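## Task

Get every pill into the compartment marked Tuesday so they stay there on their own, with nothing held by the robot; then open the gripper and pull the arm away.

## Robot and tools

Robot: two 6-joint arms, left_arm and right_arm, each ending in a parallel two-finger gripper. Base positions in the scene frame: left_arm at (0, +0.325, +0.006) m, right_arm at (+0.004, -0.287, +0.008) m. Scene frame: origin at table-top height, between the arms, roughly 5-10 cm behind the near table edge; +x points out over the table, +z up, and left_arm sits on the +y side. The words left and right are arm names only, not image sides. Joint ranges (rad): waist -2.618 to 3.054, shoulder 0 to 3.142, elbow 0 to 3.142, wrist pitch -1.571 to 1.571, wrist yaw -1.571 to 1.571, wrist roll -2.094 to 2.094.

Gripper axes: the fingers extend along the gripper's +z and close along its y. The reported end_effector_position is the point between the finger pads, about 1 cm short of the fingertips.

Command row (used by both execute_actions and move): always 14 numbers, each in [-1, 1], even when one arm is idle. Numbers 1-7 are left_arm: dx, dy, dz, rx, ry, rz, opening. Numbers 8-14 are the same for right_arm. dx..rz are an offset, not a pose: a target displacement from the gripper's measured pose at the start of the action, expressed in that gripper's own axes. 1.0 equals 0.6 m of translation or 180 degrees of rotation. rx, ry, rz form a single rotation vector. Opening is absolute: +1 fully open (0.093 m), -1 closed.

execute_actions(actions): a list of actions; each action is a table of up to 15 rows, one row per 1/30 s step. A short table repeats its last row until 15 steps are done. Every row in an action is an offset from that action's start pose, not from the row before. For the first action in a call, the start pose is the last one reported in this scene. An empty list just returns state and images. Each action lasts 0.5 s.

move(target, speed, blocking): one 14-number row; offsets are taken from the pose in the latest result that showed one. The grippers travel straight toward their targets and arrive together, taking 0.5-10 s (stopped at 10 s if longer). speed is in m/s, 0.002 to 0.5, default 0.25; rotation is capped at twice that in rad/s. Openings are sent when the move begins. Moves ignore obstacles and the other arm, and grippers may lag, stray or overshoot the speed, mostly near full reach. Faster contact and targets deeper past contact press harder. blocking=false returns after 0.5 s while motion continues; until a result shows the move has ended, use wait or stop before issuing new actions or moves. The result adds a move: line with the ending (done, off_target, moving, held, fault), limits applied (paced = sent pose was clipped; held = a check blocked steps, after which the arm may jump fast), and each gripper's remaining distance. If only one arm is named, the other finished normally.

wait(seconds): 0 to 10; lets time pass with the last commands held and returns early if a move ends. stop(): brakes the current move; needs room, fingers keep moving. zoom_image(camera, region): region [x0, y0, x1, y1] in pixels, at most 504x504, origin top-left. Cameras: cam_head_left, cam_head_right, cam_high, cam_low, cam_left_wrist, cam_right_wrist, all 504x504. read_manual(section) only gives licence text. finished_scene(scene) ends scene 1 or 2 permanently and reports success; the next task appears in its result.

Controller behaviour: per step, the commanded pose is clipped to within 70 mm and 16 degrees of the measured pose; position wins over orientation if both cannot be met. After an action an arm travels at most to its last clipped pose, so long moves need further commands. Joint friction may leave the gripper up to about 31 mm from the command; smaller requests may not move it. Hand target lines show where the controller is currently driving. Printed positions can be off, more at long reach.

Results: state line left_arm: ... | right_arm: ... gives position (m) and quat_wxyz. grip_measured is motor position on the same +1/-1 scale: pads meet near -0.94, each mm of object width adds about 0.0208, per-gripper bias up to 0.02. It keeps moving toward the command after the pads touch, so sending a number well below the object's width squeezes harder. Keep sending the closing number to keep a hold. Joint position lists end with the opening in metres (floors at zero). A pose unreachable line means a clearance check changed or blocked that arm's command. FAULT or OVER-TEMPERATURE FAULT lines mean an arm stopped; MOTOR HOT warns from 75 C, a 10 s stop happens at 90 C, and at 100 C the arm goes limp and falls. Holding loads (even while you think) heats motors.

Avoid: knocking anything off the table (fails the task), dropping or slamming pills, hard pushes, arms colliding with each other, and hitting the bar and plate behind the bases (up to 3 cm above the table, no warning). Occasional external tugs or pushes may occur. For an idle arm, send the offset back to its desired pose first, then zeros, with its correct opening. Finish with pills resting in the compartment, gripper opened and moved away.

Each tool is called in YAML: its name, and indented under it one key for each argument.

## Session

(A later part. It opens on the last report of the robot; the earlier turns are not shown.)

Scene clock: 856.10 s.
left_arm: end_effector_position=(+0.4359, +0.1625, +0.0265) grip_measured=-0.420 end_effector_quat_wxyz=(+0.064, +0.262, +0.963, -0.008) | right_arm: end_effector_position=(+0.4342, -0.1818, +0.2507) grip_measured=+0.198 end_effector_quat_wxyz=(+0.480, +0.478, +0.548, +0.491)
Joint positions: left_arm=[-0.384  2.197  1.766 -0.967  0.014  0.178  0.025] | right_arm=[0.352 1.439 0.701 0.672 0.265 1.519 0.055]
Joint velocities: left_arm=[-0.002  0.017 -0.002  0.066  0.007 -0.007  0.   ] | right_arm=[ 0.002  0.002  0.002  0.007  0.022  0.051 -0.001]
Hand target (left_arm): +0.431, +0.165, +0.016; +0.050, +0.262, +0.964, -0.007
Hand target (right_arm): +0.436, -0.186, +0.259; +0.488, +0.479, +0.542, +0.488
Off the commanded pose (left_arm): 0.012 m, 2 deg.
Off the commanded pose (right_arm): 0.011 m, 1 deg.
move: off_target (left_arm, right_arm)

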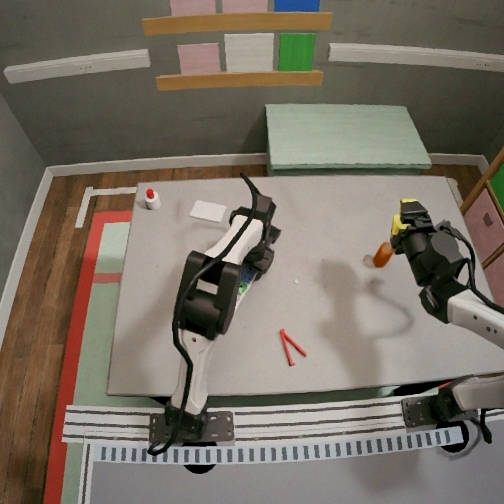

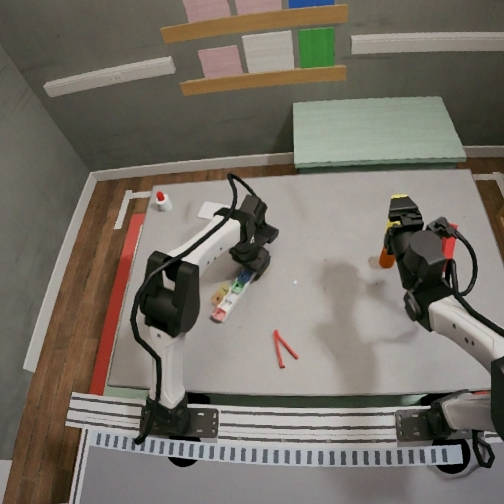

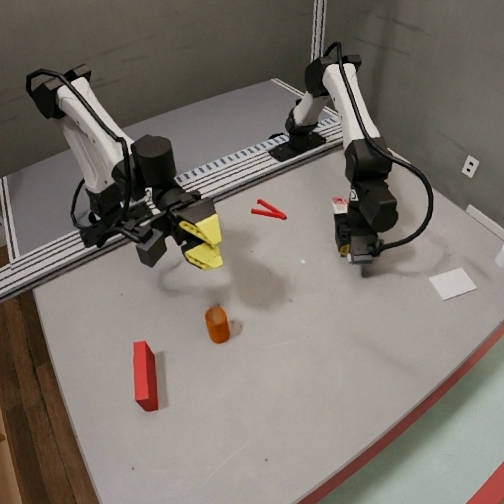

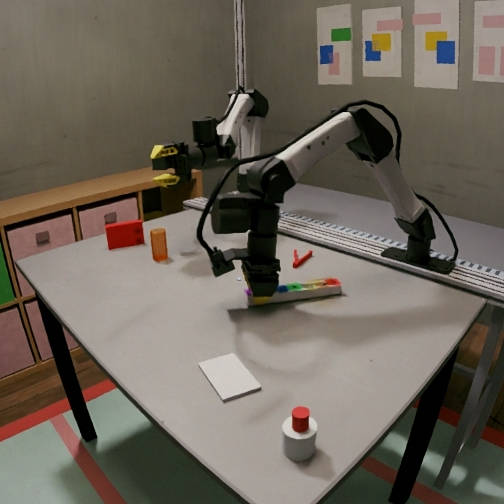

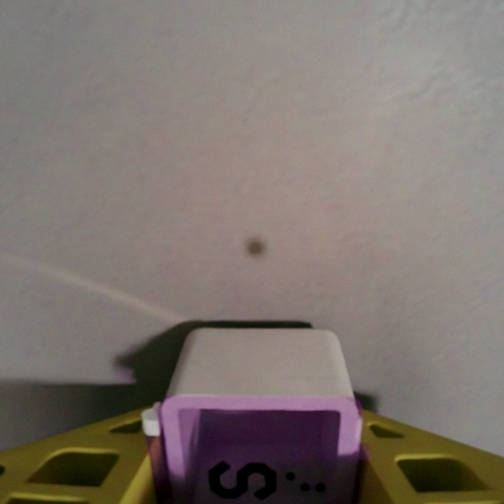

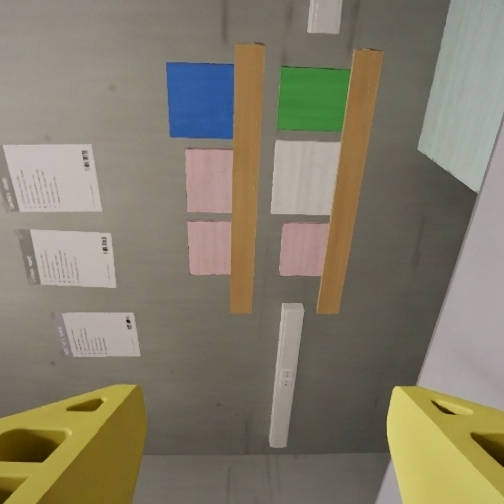

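execute_actions:
  actions:
    - [[0.01,0,0.02,0,0.012,0,-0.45,0,0,0,0,0,0,0.2]]
    - [[0,0,0,0,0,0,0.2,0,0,0,0,0,0,0.2]]

move:
  target: [0,0,-0.07,0,0,0,0.2,0,0,0,0,0,0,0.2]
  speed: 0.15

move:
  target: [-0.005,-0.207,0,0,0,0,-0.45,0,0,0,0,0,0,0.2]

Scene clock: 866.03 s.
left_arm: end_effector_position=(+0.4351, +0.1630, +0.0211) grip_measured=+0.199 end_effector_quat_wxyz=(+0.058, +0.262, +0.963, -0.007) | right_arm: end_effector_position=(+0.4342, -0.1818, +0.2503) grip_measured=+0.198 end_effector_quat_wxyz=(+0.480, +0.478, +0.548, +0.490)
Joint positions: left_arm=[-0.384  2.209  1.766 -0.967  0.013  0.178  0.055] | right_arm=[0.352 1.439 0.701 0.671 0.265 1.519 0.055]
Joint velocities: left_arm=[-0.002  0.007 -0.002 -0.007  0.022 -0.037 -0.   ] | right_arm=[ 0.002 -0.002  0.007  0.007 -0.007 -0.066  0.001]
Hand target (left_arm): +0.435, +0.163, +0.021; +0.057, +0.262, +0.963, -0.007
Hand target (right_arm): +0.434, -0.182, +0.250; +0.480, +0.478, +0.548, +0.490
Off the commanded pose (left_arm): 0.001 m, 0 deg.
Off the commanded pose (right_arm): 0.000 m, 0 deg.

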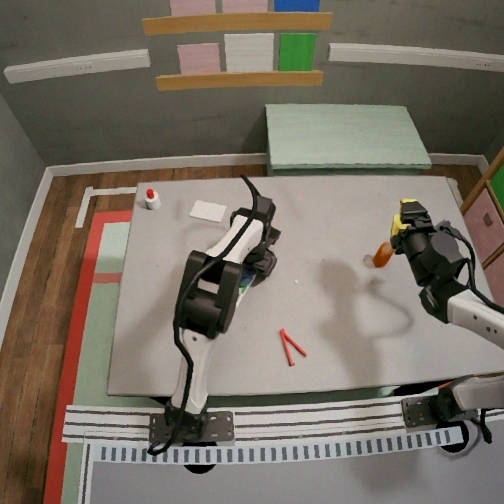

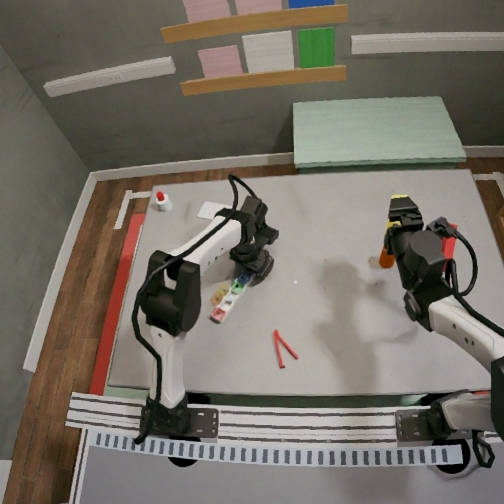

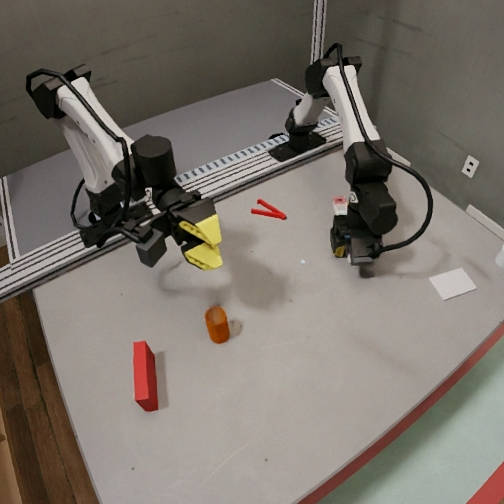

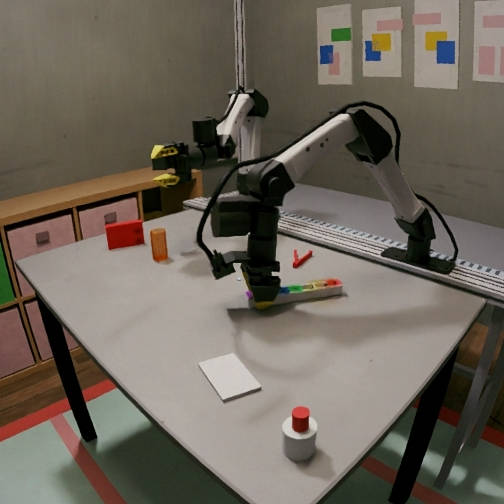

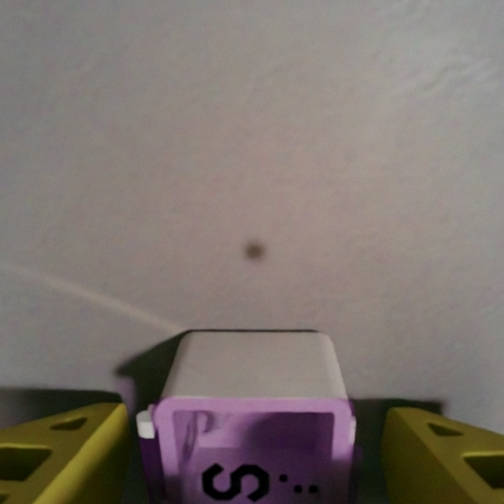

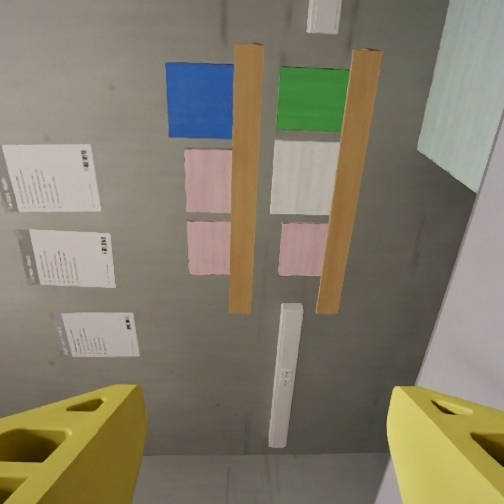

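Scene clock: 867.00 s.
left_arm: end_effector_position=(+0.4322, +0.1637, +0.0586) grip_measured=+0.199 end_effector_quat_wxyz=(+0.062, +0.262, +0.963, -0.008) | right_arm: end_effector_position=(+0.4342, -0.1818, +0.2503) grip_measured=+0.198 end_effector_quat_wxyz=(+0.480, +0.478, +0.548, +0.490)
Joint positions: left_arm=[-0.384  2.16   1.835 -1.078  0.013  0.178  0.055] | right_arm=[0.352 1.439 0.701 0.671 0.265 1.519 0.055]
Joint velocities: left_arm=[ 0.002 -0.012 -0.002  0.022 -0.066 -0.066 -0.   ] | right_arm=[ 0.002 -0.007  0.007  0.007  0.051 -0.095 -0.   ]
Hand target (left_arm): +0.430, +0.165, +0.063; +0.058, +0.262, +0.963, -0.007
Hand target (right_arm): +0.434, -0.182, +0.250; +0.480, +0.478, +0.548, +0.490
Off the commanded pose (left_arm): 0.005 m, 0 deg.
Off the commanded pose (right_arm): 0.000 m, 0 deg.
move: done

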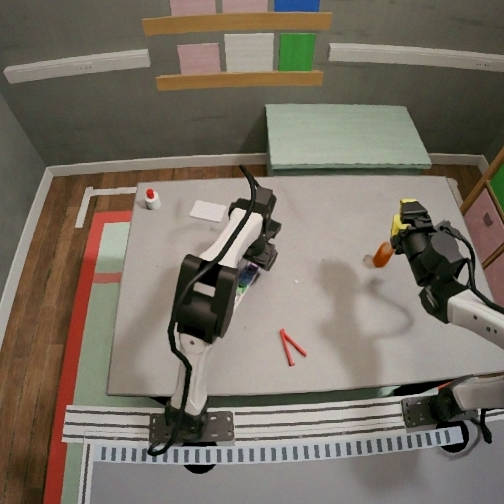

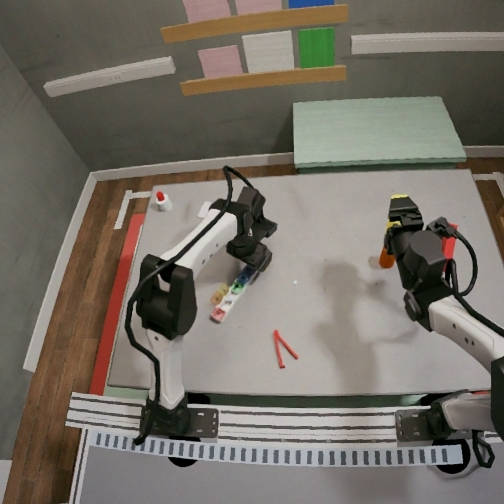

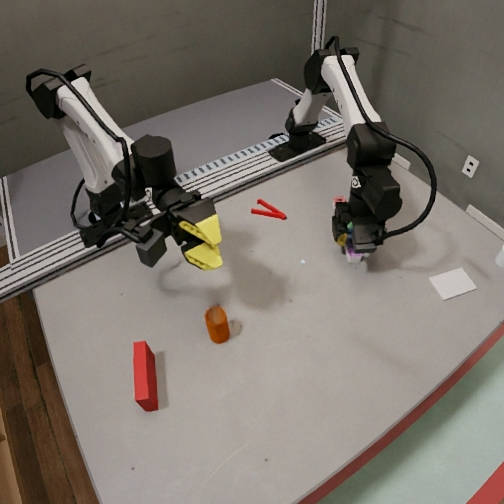

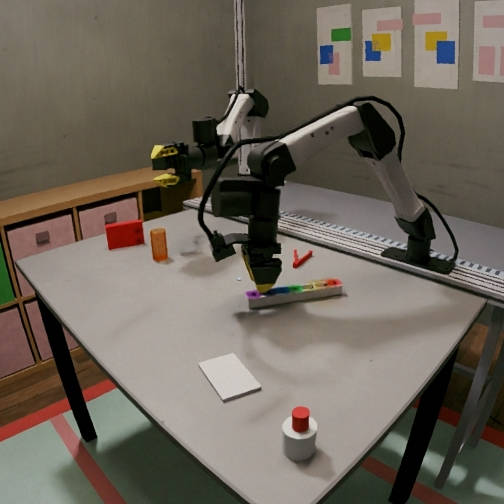

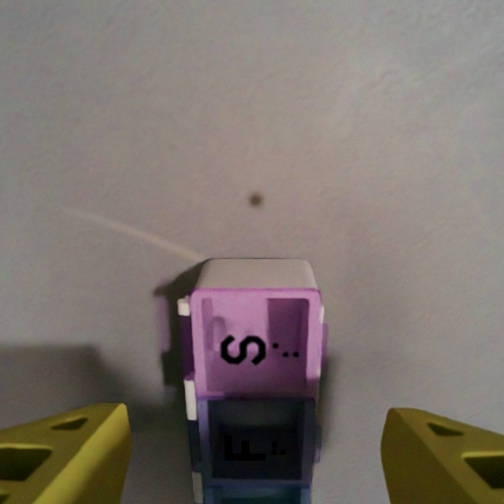

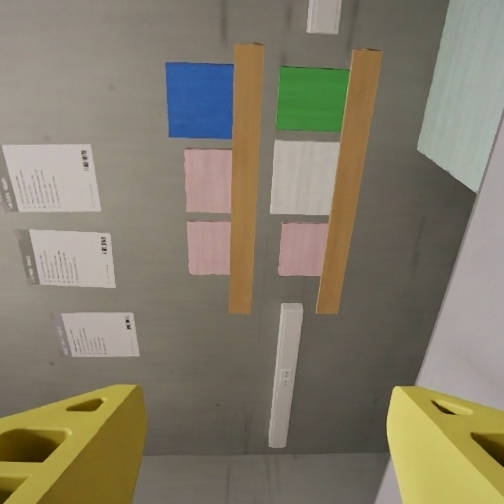

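Scene clock: 868.10 s.
left_arm: end_effector_position=(+0.3684, +0.0519, +0.0544) grip_measured=-0.449 end_effector_quat_wxyz=(+0.060, +0.269, +0.961, -0.014) | right_arm: end_effector_position=(+0.4342, -0.1818, +0.2503) grip_measured=+0.198 end_effector_quat_wxyz=(+0.480, +0.478, +0.548, +0.490)
Joint positions: left_arm=[-0.68   2.153  1.808 -1.06  -0.021 -0.099  0.024] | right_arm=[0.352 1.439 0.701 0.671 0.265 1.519 0.055]
Joint velocities: left_arm=[-0.012  0.002  0.007  0.007  0.066 -0.022  0.   ] | right_arm=[-0.002 -0.022 -0.012 -0.037  0.007 -0.007 -0.   ]
Hand target (left_arm): +0.370, +0.056, +0.056; +0.060, +0.262, +0.963, -0.008
Hand target (right_arm): +0.434, -0.182, +0.250; +0.480, +0.478, +0.548, +0.490
Off the commanded pose (left_arm): 0.005 m, 1 deg.
Off the commanded pose (right_arm): 0.000 m, 0 deg.
move: done

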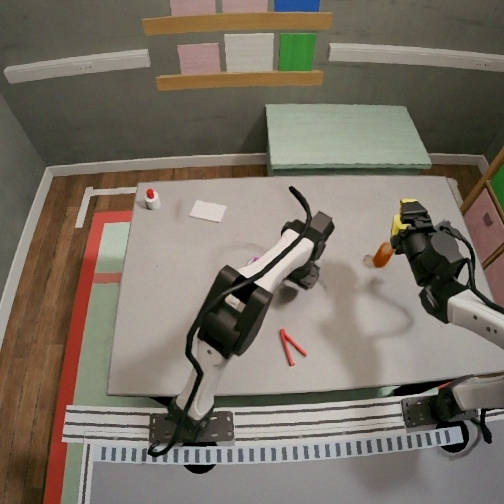

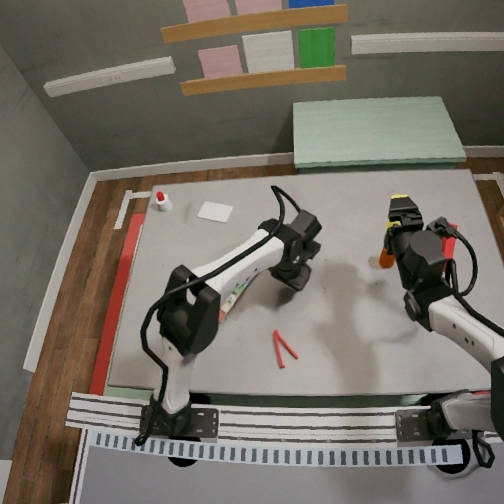

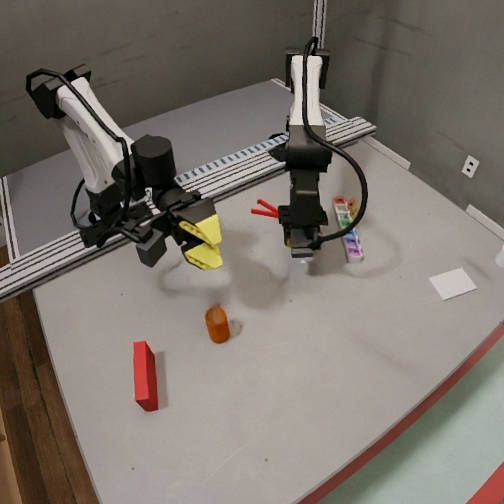

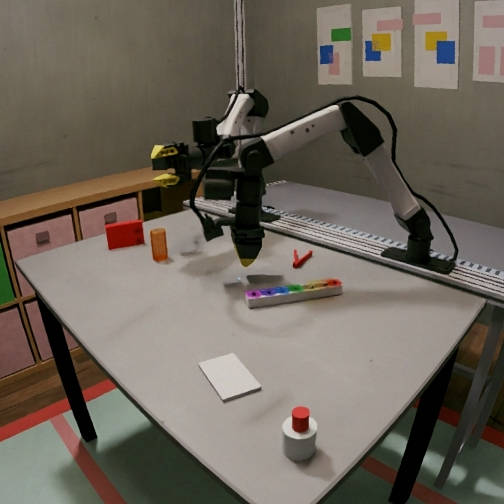

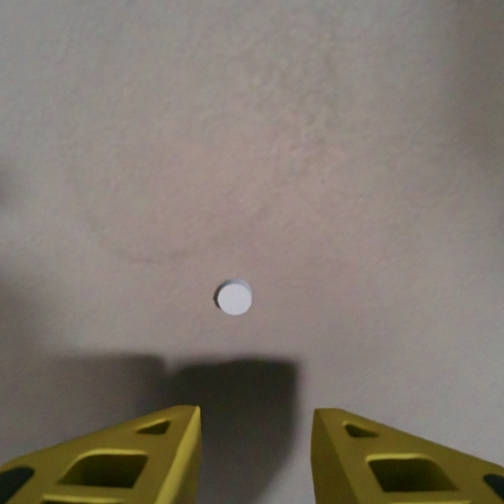

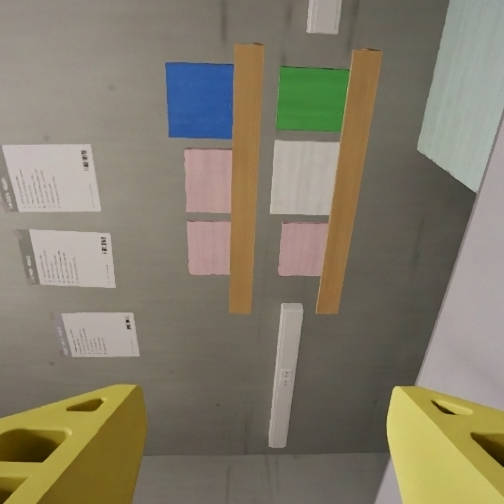

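move:
  target: [0,0.018,0.065,0,0,0,-0.45,0,0,0,0,0,0,0.2]
  speed: 0.06

Scene clock: 874.77 s.
left_arm: end_effector_position=(+0.3811, +0.0526, +0.0247) grip_measured=-0.449 end_effector_quat_wxyz=(+0.072, +0.270, +0.960, -0.017) | right_arm: end_effector_position=(+0.4342, -0.1818, +0.2503) grip_measured=+0.198 end_effector_quat_wxyz=(+0.480, +0.478, +0.548, +0.490)
Joint positions: left_arm=[-0.662  2.193  1.751 -0.937 -0.022 -0.08   0.024] | right_arm=[0.352 1.439 0.701 0.671 0.265 1.519 0.055]
Joint velocities: left_arm=[ 0.002  0.012  0.002  0.037 -0.051 -0.022 -0.001] | right_arm=[-0.002  0.007 -0.002 -0.066  0.022  0.022 -0.001]
Hand target (left_arm): +0.379, +0.059, +0.016; +0.060, +0.269, +0.961, -0.014
Hand target (right_arm): +0.434, -0.182, +0.250; +0.480, +0.478, +0.548, +0.490
Off the commanded pose (left_arm): 0.011 m, 1 deg.
Off the commanded pose (right_arm): 0.000 m, 0 deg.
move: off_target (left_arm)

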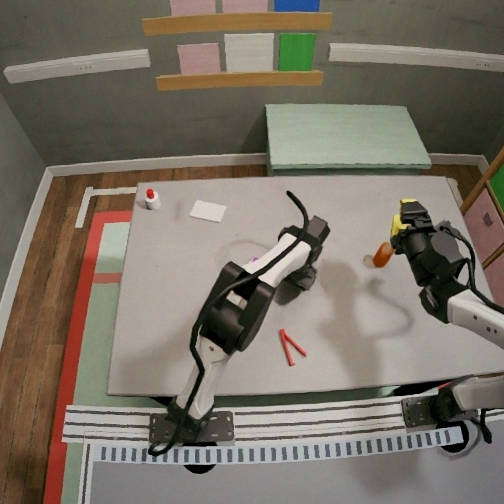

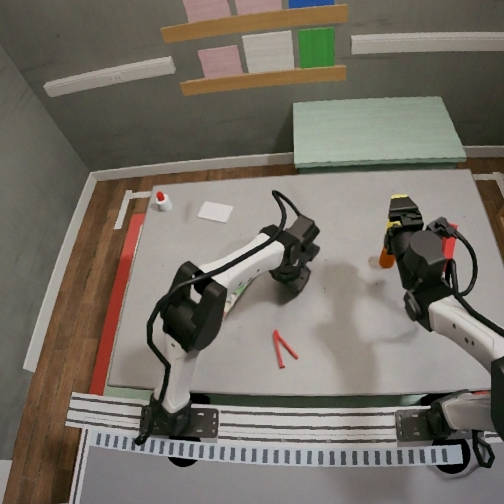

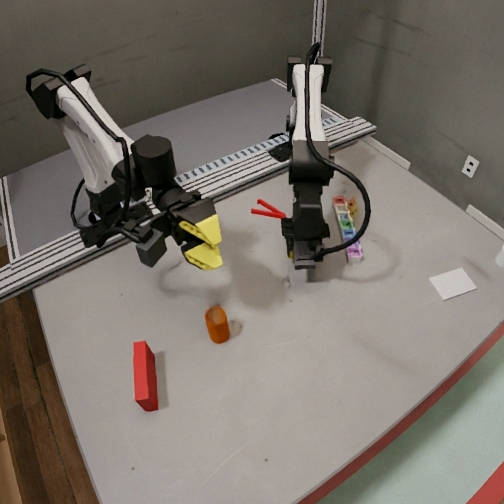

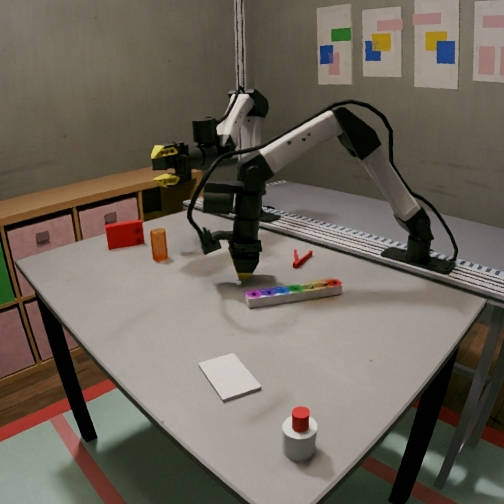

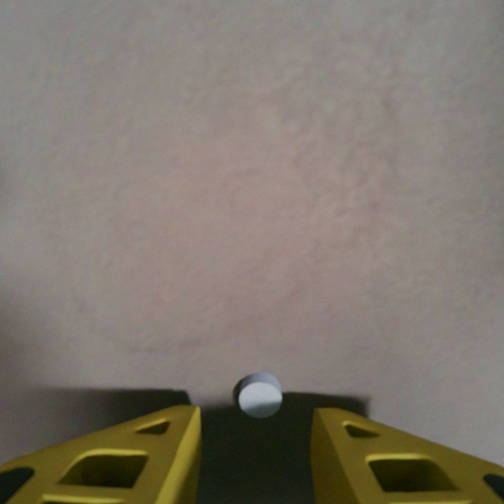

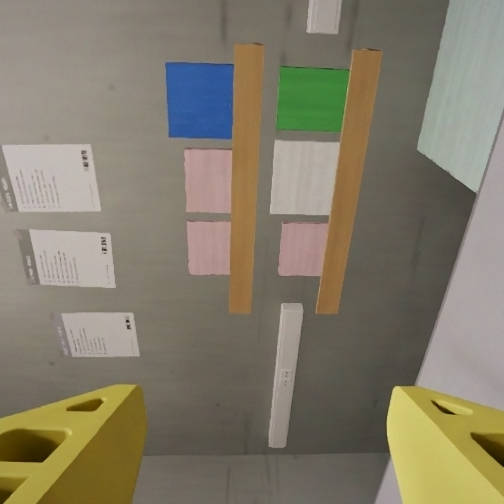

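move:
  target: [0.02,0,0.035,0,0.01,0,-0.45,0,0,0,0,0,0,0.2]
  speed: 0.04

Scene clock: 878.57 s.
left_arm: end_effector_position=(+0.3806, +0.0530, +0.0183) grip_measured=-0.449 end_effector_quat_wxyz=(+0.074, +0.270, +0.960, -0.017) | right_arm: end_effector_position=(+0.4342, -0.1818, +0.2503) grip_measured=+0.198 end_effector_quat_wxyz=(+0.480, +0.478, +0.548, +0.490)
Joint positions: left_arm=[-0.662  2.193  1.724 -0.906 -0.022 -0.08   0.024] | right_arm=[0.352 1.439 0.701 0.671 0.265 1.519 0.055]
Joint velocities: left_arm=[-0.002 -0.007 -0.032 -0.066 -0.022  0.066 -0.001] | right_arm=[ 0.017 -0.002 -0.007  0.051 -0.051  0.037  0.   ]
Hand target (left_arm): +0.374, +0.058, +0.003; +0.057, +0.270, +0.961, -0.012
Hand target (right_arm): +0.434, -0.182, +0.250; +0.480, +0.478, +0.548, +0.490
Off the commanded pose (left_arm): 0.018 m, 2 deg.
Off the commanded pose (right_arm): 0.000 m, 0 deg.
move: off_target (left_arm)

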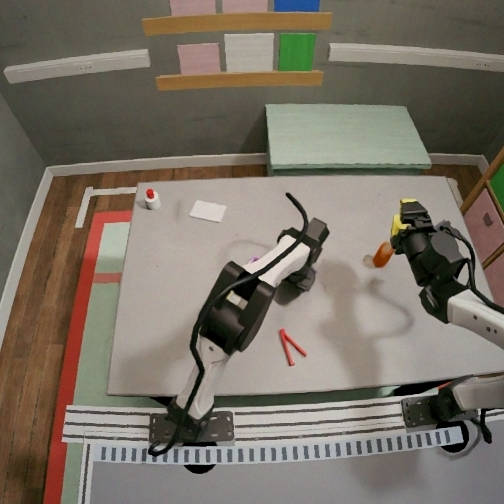

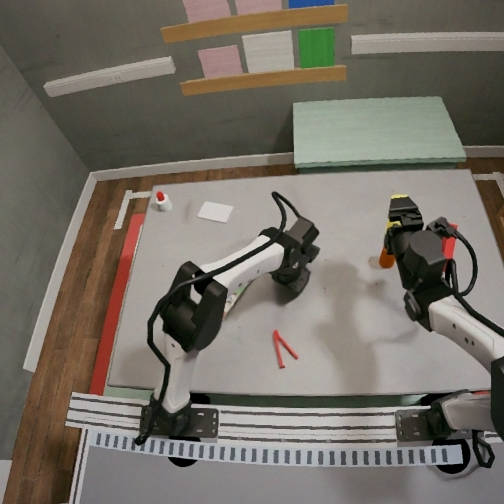

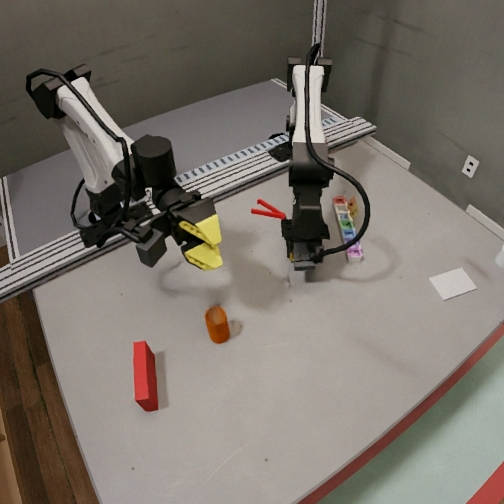

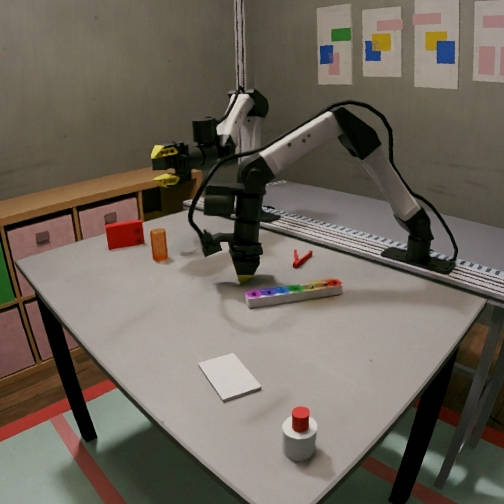

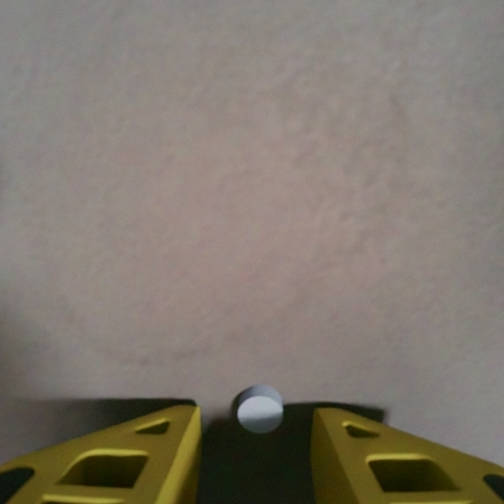

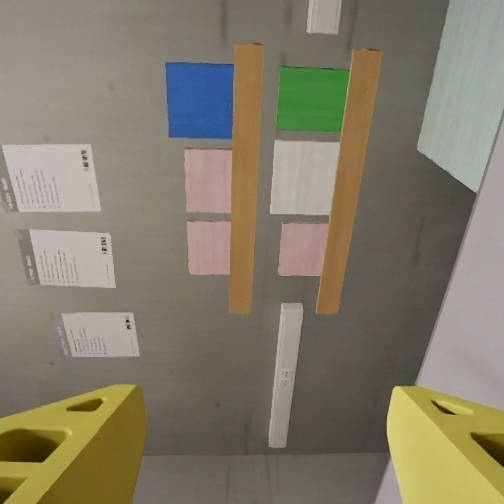

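execute_actions:
  actions:
    - [[0,0,0.03,0,0.012,0,-0.45,0,0,0,0,0,0,0.2]]

Scene clock: 897.30 s.
left_arm: end_effector_position=(+0.3834, +0.0509, +0.0181) grip_measured=-0.449 end_effector_quat_wxyz=(+0.070, +0.270, +0.960, -0.016) | right_arm: end_effector_position=(+0.4342, -0.1818, +0.2503) grip_measured=+0.198 end_effector_quat_wxyz=(+0.480, +0.478, +0.548, +0.490)
Joint positions: left_arm=[-0.662  2.215  1.762 -0.93  -0.022 -0.08   0.024] | right_arm=[0.352 1.439 0.701 0.671 0.265 1.519 0.055]
Joint velocities: left_arm=[-0.022 -0.012  0.017  0.037 -0.007 -0.022  0.002] | right_arm=[ 0.012  0.012 -0.017  0.007 -0.022  0.007  0.   ]
Hand target (left_arm): +0.383, +0.052, +0.001; +0.057, +0.270, +0.961, -0.012
Hand target (right_arm): +0.434, -0.182, +0.250; +0.480, +0.478, +0.548, +0.490
Off the commanded pose (left_arm): 0.018 m, 2 deg.
Off the commanded pose (right_arm): 0.000 m, 0 deg.

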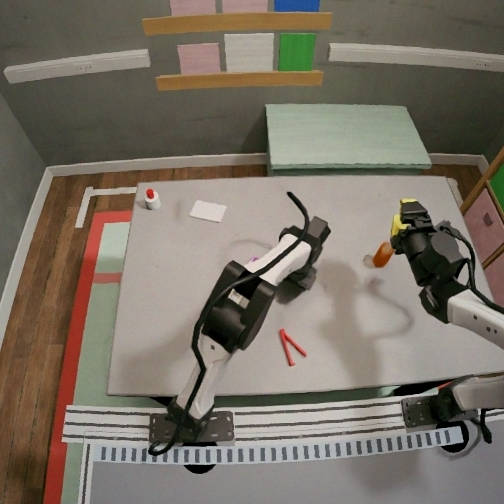

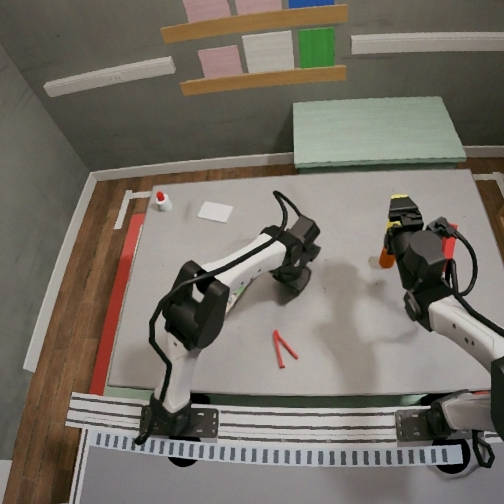

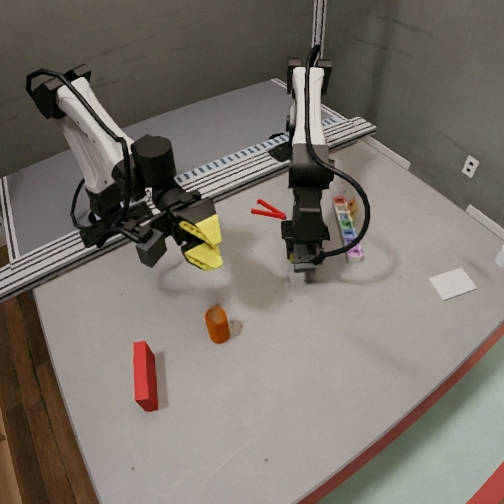

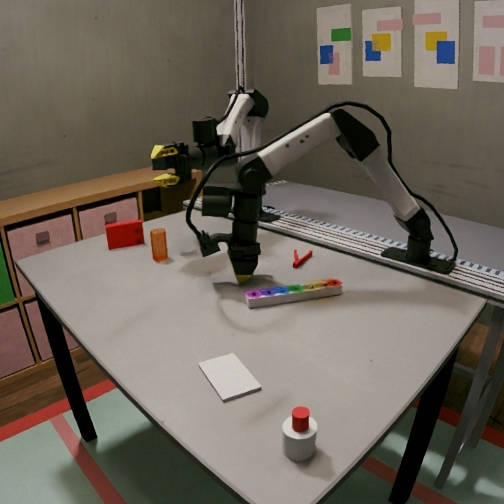

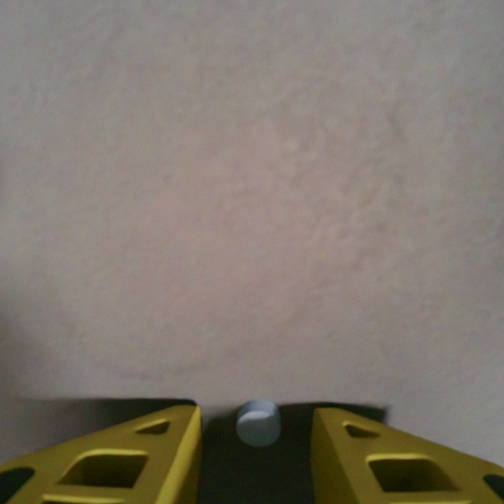

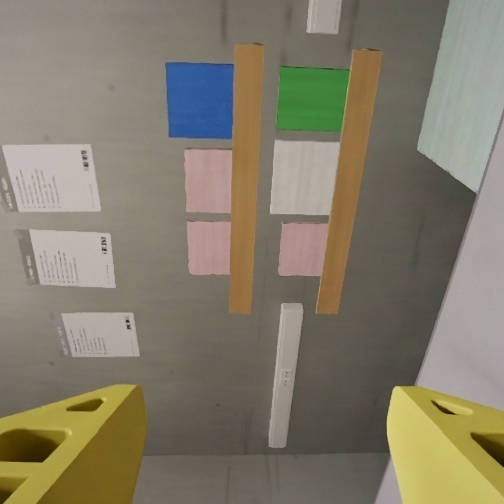

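On the table. Close and lift.

execute_actions:
  actions:
    - [[0,0,0,0,0,0,-0.7,0,0,0,0,0,0,0.2]]
    - [[0,0,0,0,0,0,-0.88,0,0,0,0,0,0,0.2]]

move:
  target: [0,0,-0.1,0,0.03,0,-0.88,0,0,0,0,0,0,0.2]
  speed: 0.12

Scene clock: 904.90 s.
left_arm: end_effector_position=(+0.3840, +0.0501, +0.0186) grip_measured=-0.872 end_effector_quat_wxyz=(+0.072, +0.270, +0.960, -0.018) | right_arm: end_effector_position=(+0.4342, -0.1818, +0.2503) grip_measured=+0.198 end_effector_quat_wxyz=(+0.480, +0.478, +0.548, +0.490)
Joint positions: left_arm=[-0.662  2.215  1.762 -0.926 -0.02  -0.08   0.003] | right_arm=[0.352 1.439 0.701 0.671 0.265 1.519 0.055]
Joint velocities: left_arm=[-0.007  0.017  0.002 -0.022  0.007 -0.007  0.   ] | right_arm=[ 0.007 -0.017  0.007  0.051  0.051 -0.022  0.001]
Hand target (left_arm): +0.384, +0.050, +0.019; +0.072, +0.270, +0.960, -0.017
Hand target (right_arm): +0.434, -0.182, +0.250; +0.480, +0.478, +0.548, +0.490
Off the commanded pose (left_arm): 0.000 m, 0 deg.
Off the commanded pose (right_arm): 0.000 m, 0 deg.

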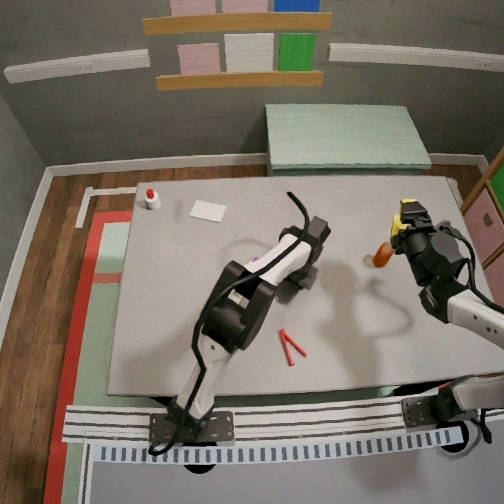

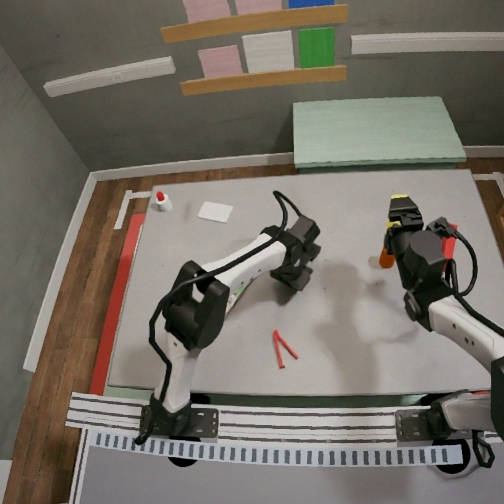

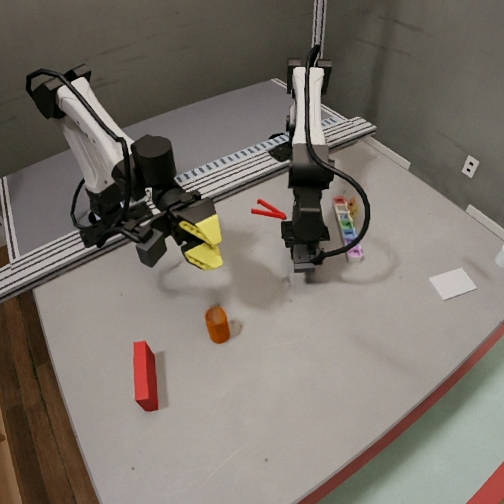

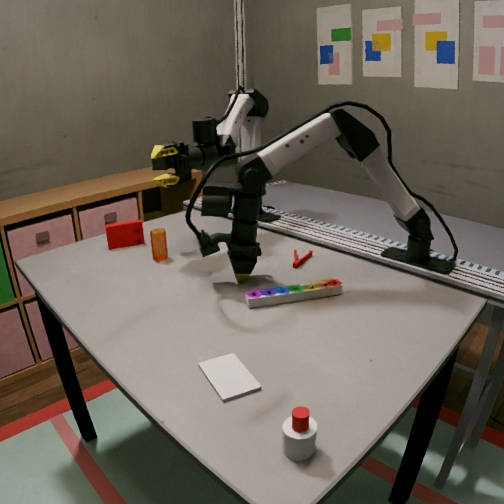

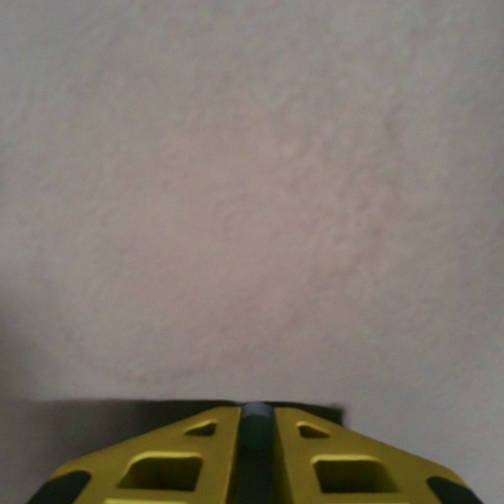

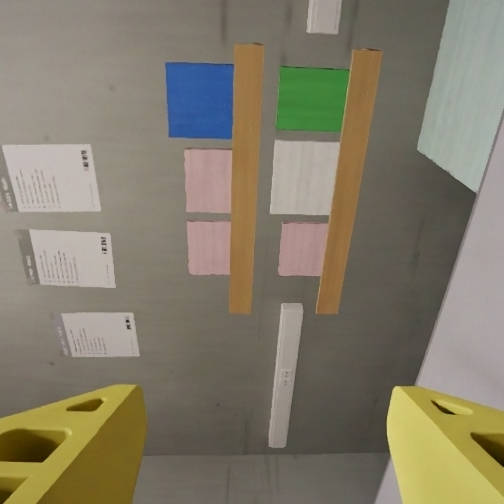

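Scene clock: 906.10 s.
left_arm: end_effector_position=(+0.3785, +0.0543, +0.0806) grip_measured=-0.872 end_effector_quat_wxyz=(+0.038, +0.271, +0.962, -0.005) | right_arm: end_effector_position=(+0.4342, -0.1818, +0.2503) grip_measured=+0.198 end_effector_quat_wxyz=(+0.480, +0.478, +0.548, +0.490)
Joint positions: left_arm=[-0.662  2.226  2.037 -1.262 -0.02  -0.08   0.003] | right_arm=[0.352 1.439 0.701 0.671 0.265 1.519 0.055]
Joint velocities: left_arm=[ 0.012  0.002  0.017 -0.081 -0.11  -0.007  0.   ] | right_arm=[ 0.007 -0.017  0.022 -0.066 -0.066 -0.007 -0.   ]
Hand target (left_arm): +0.375, +0.055, +0.078; +0.027, +0.270, +0.963, -0.005
Hand target (right_arm): +0.434, -0.182, +0.250; +0.480, +0.478, +0.548, +0.490
Off the commanded pose (left_arm): 0.003 m, 1 deg.
Off the commanded pose (right_arm): 0.000 m, 0 deg.
move: done

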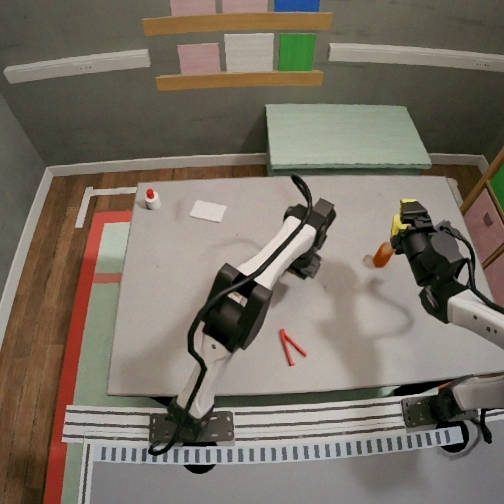

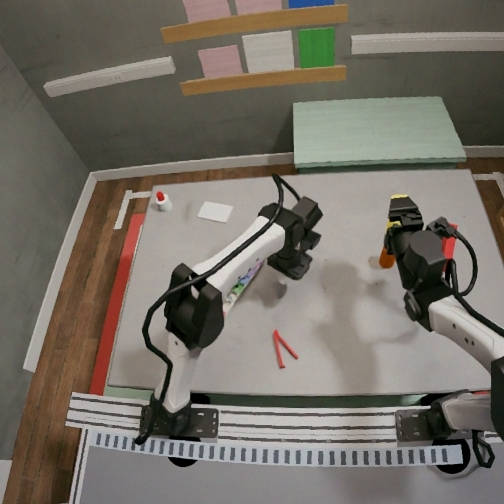

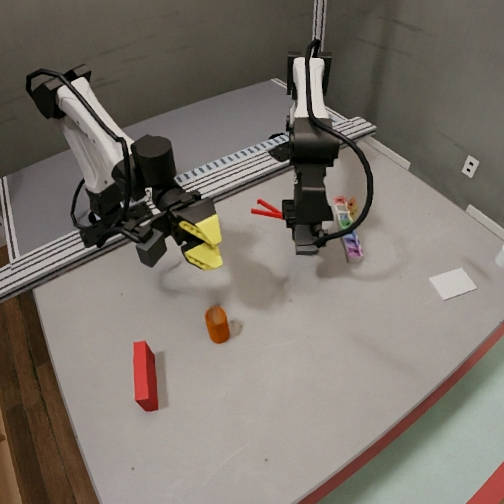

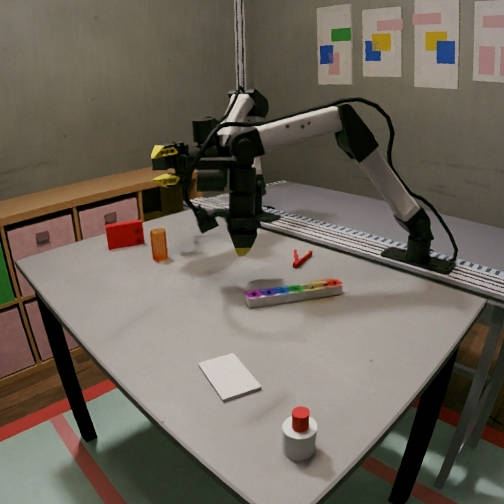

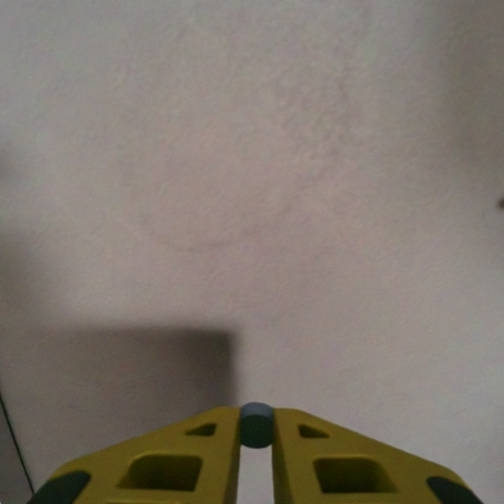

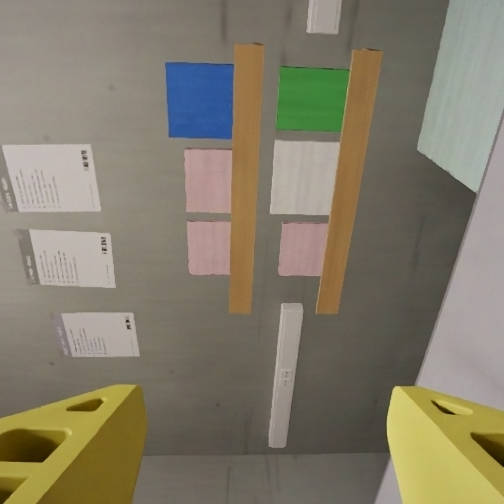

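move:
  target: [0.21,0.2,-0.01,0,0.02,0,-0.88,0,0,0,0,0,0,0.2]
  speed: 0.2

Scene clock: 916.87 s.
left_arm: end_effector_position=(+0.3406, +0.2213, +0.0790) grip_measured=-0.872 end_effector_quat_wxyz=(+0.010, +0.268, +0.963, +0.010) | right_arm: end_effector_position=(+0.4342, -0.1818, +0.2503) grip_measured=+0.198 end_effector_quat_wxyz=(+0.480, +0.478, +0.548, +0.490)
Joint positions: left_arm=[-0.331  1.831  1.438 -1.114 -0.008  0.245  0.003] | right_arm=[0.352 1.439 0.701 0.671 0.265 1.519 0.055]
Joint velocities: left_arm=[ 0.002 -0.007 -0.022  0.007 -0.022  0.051 -0.   ] | right_arm=[ 0.017 -0.002 -0.012 -0.081 -0.066 -0.007 -0.001]
Hand target (left_arm): +0.336, +0.223, +0.079; +0.009, +0.271, +0.963, +0.004
Hand target (right_arm): +0.434, -0.182, +0.250; +0.480, +0.478, +0.548, +0.490
Off the commanded pose (left_arm): 0.007 m, 1 deg.
Off the commanded pose (right_arm): 0.000 m, 0 deg.
move: done

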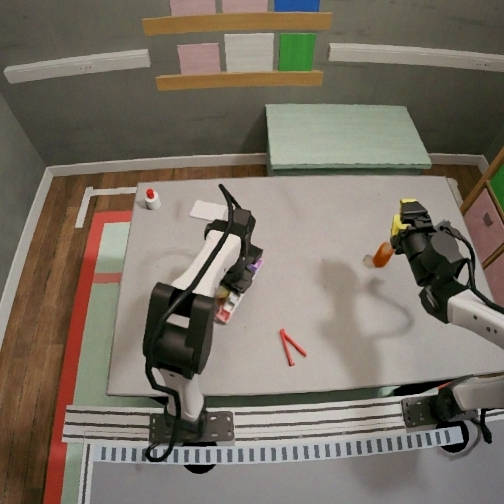

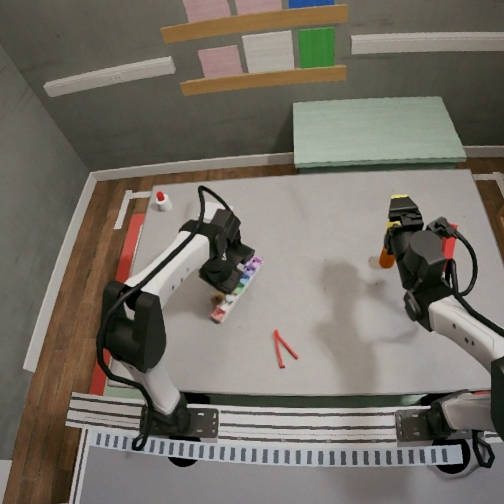

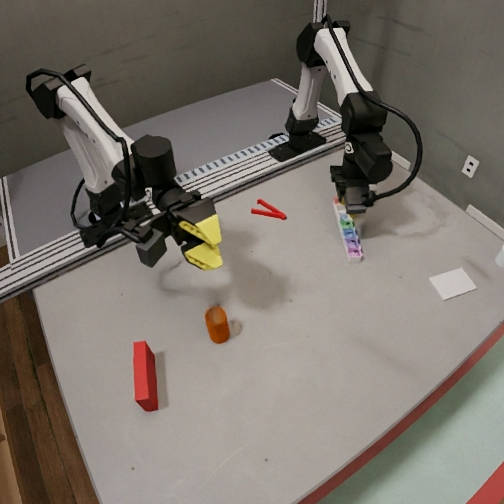

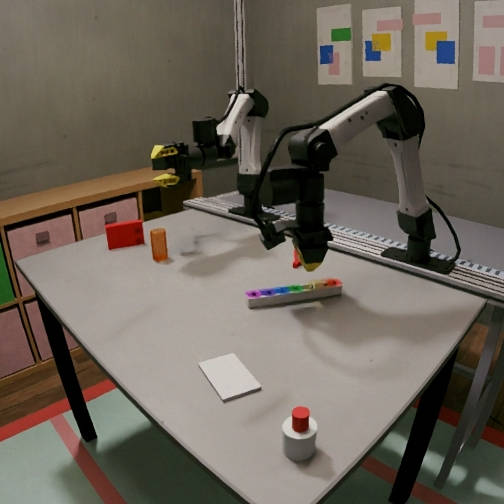

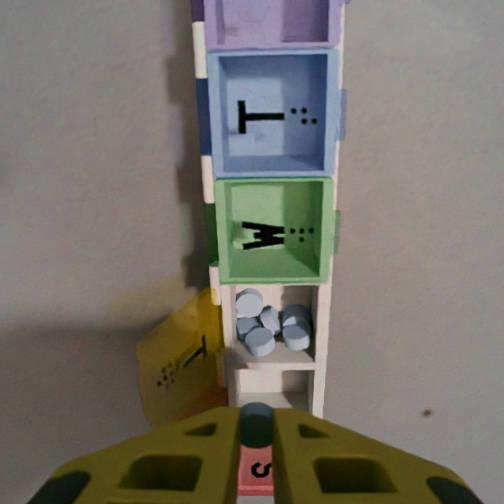

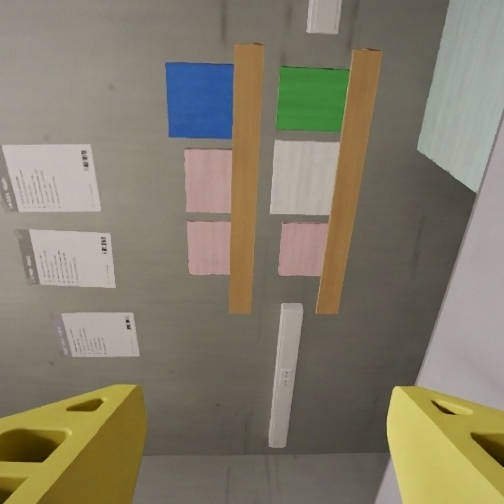

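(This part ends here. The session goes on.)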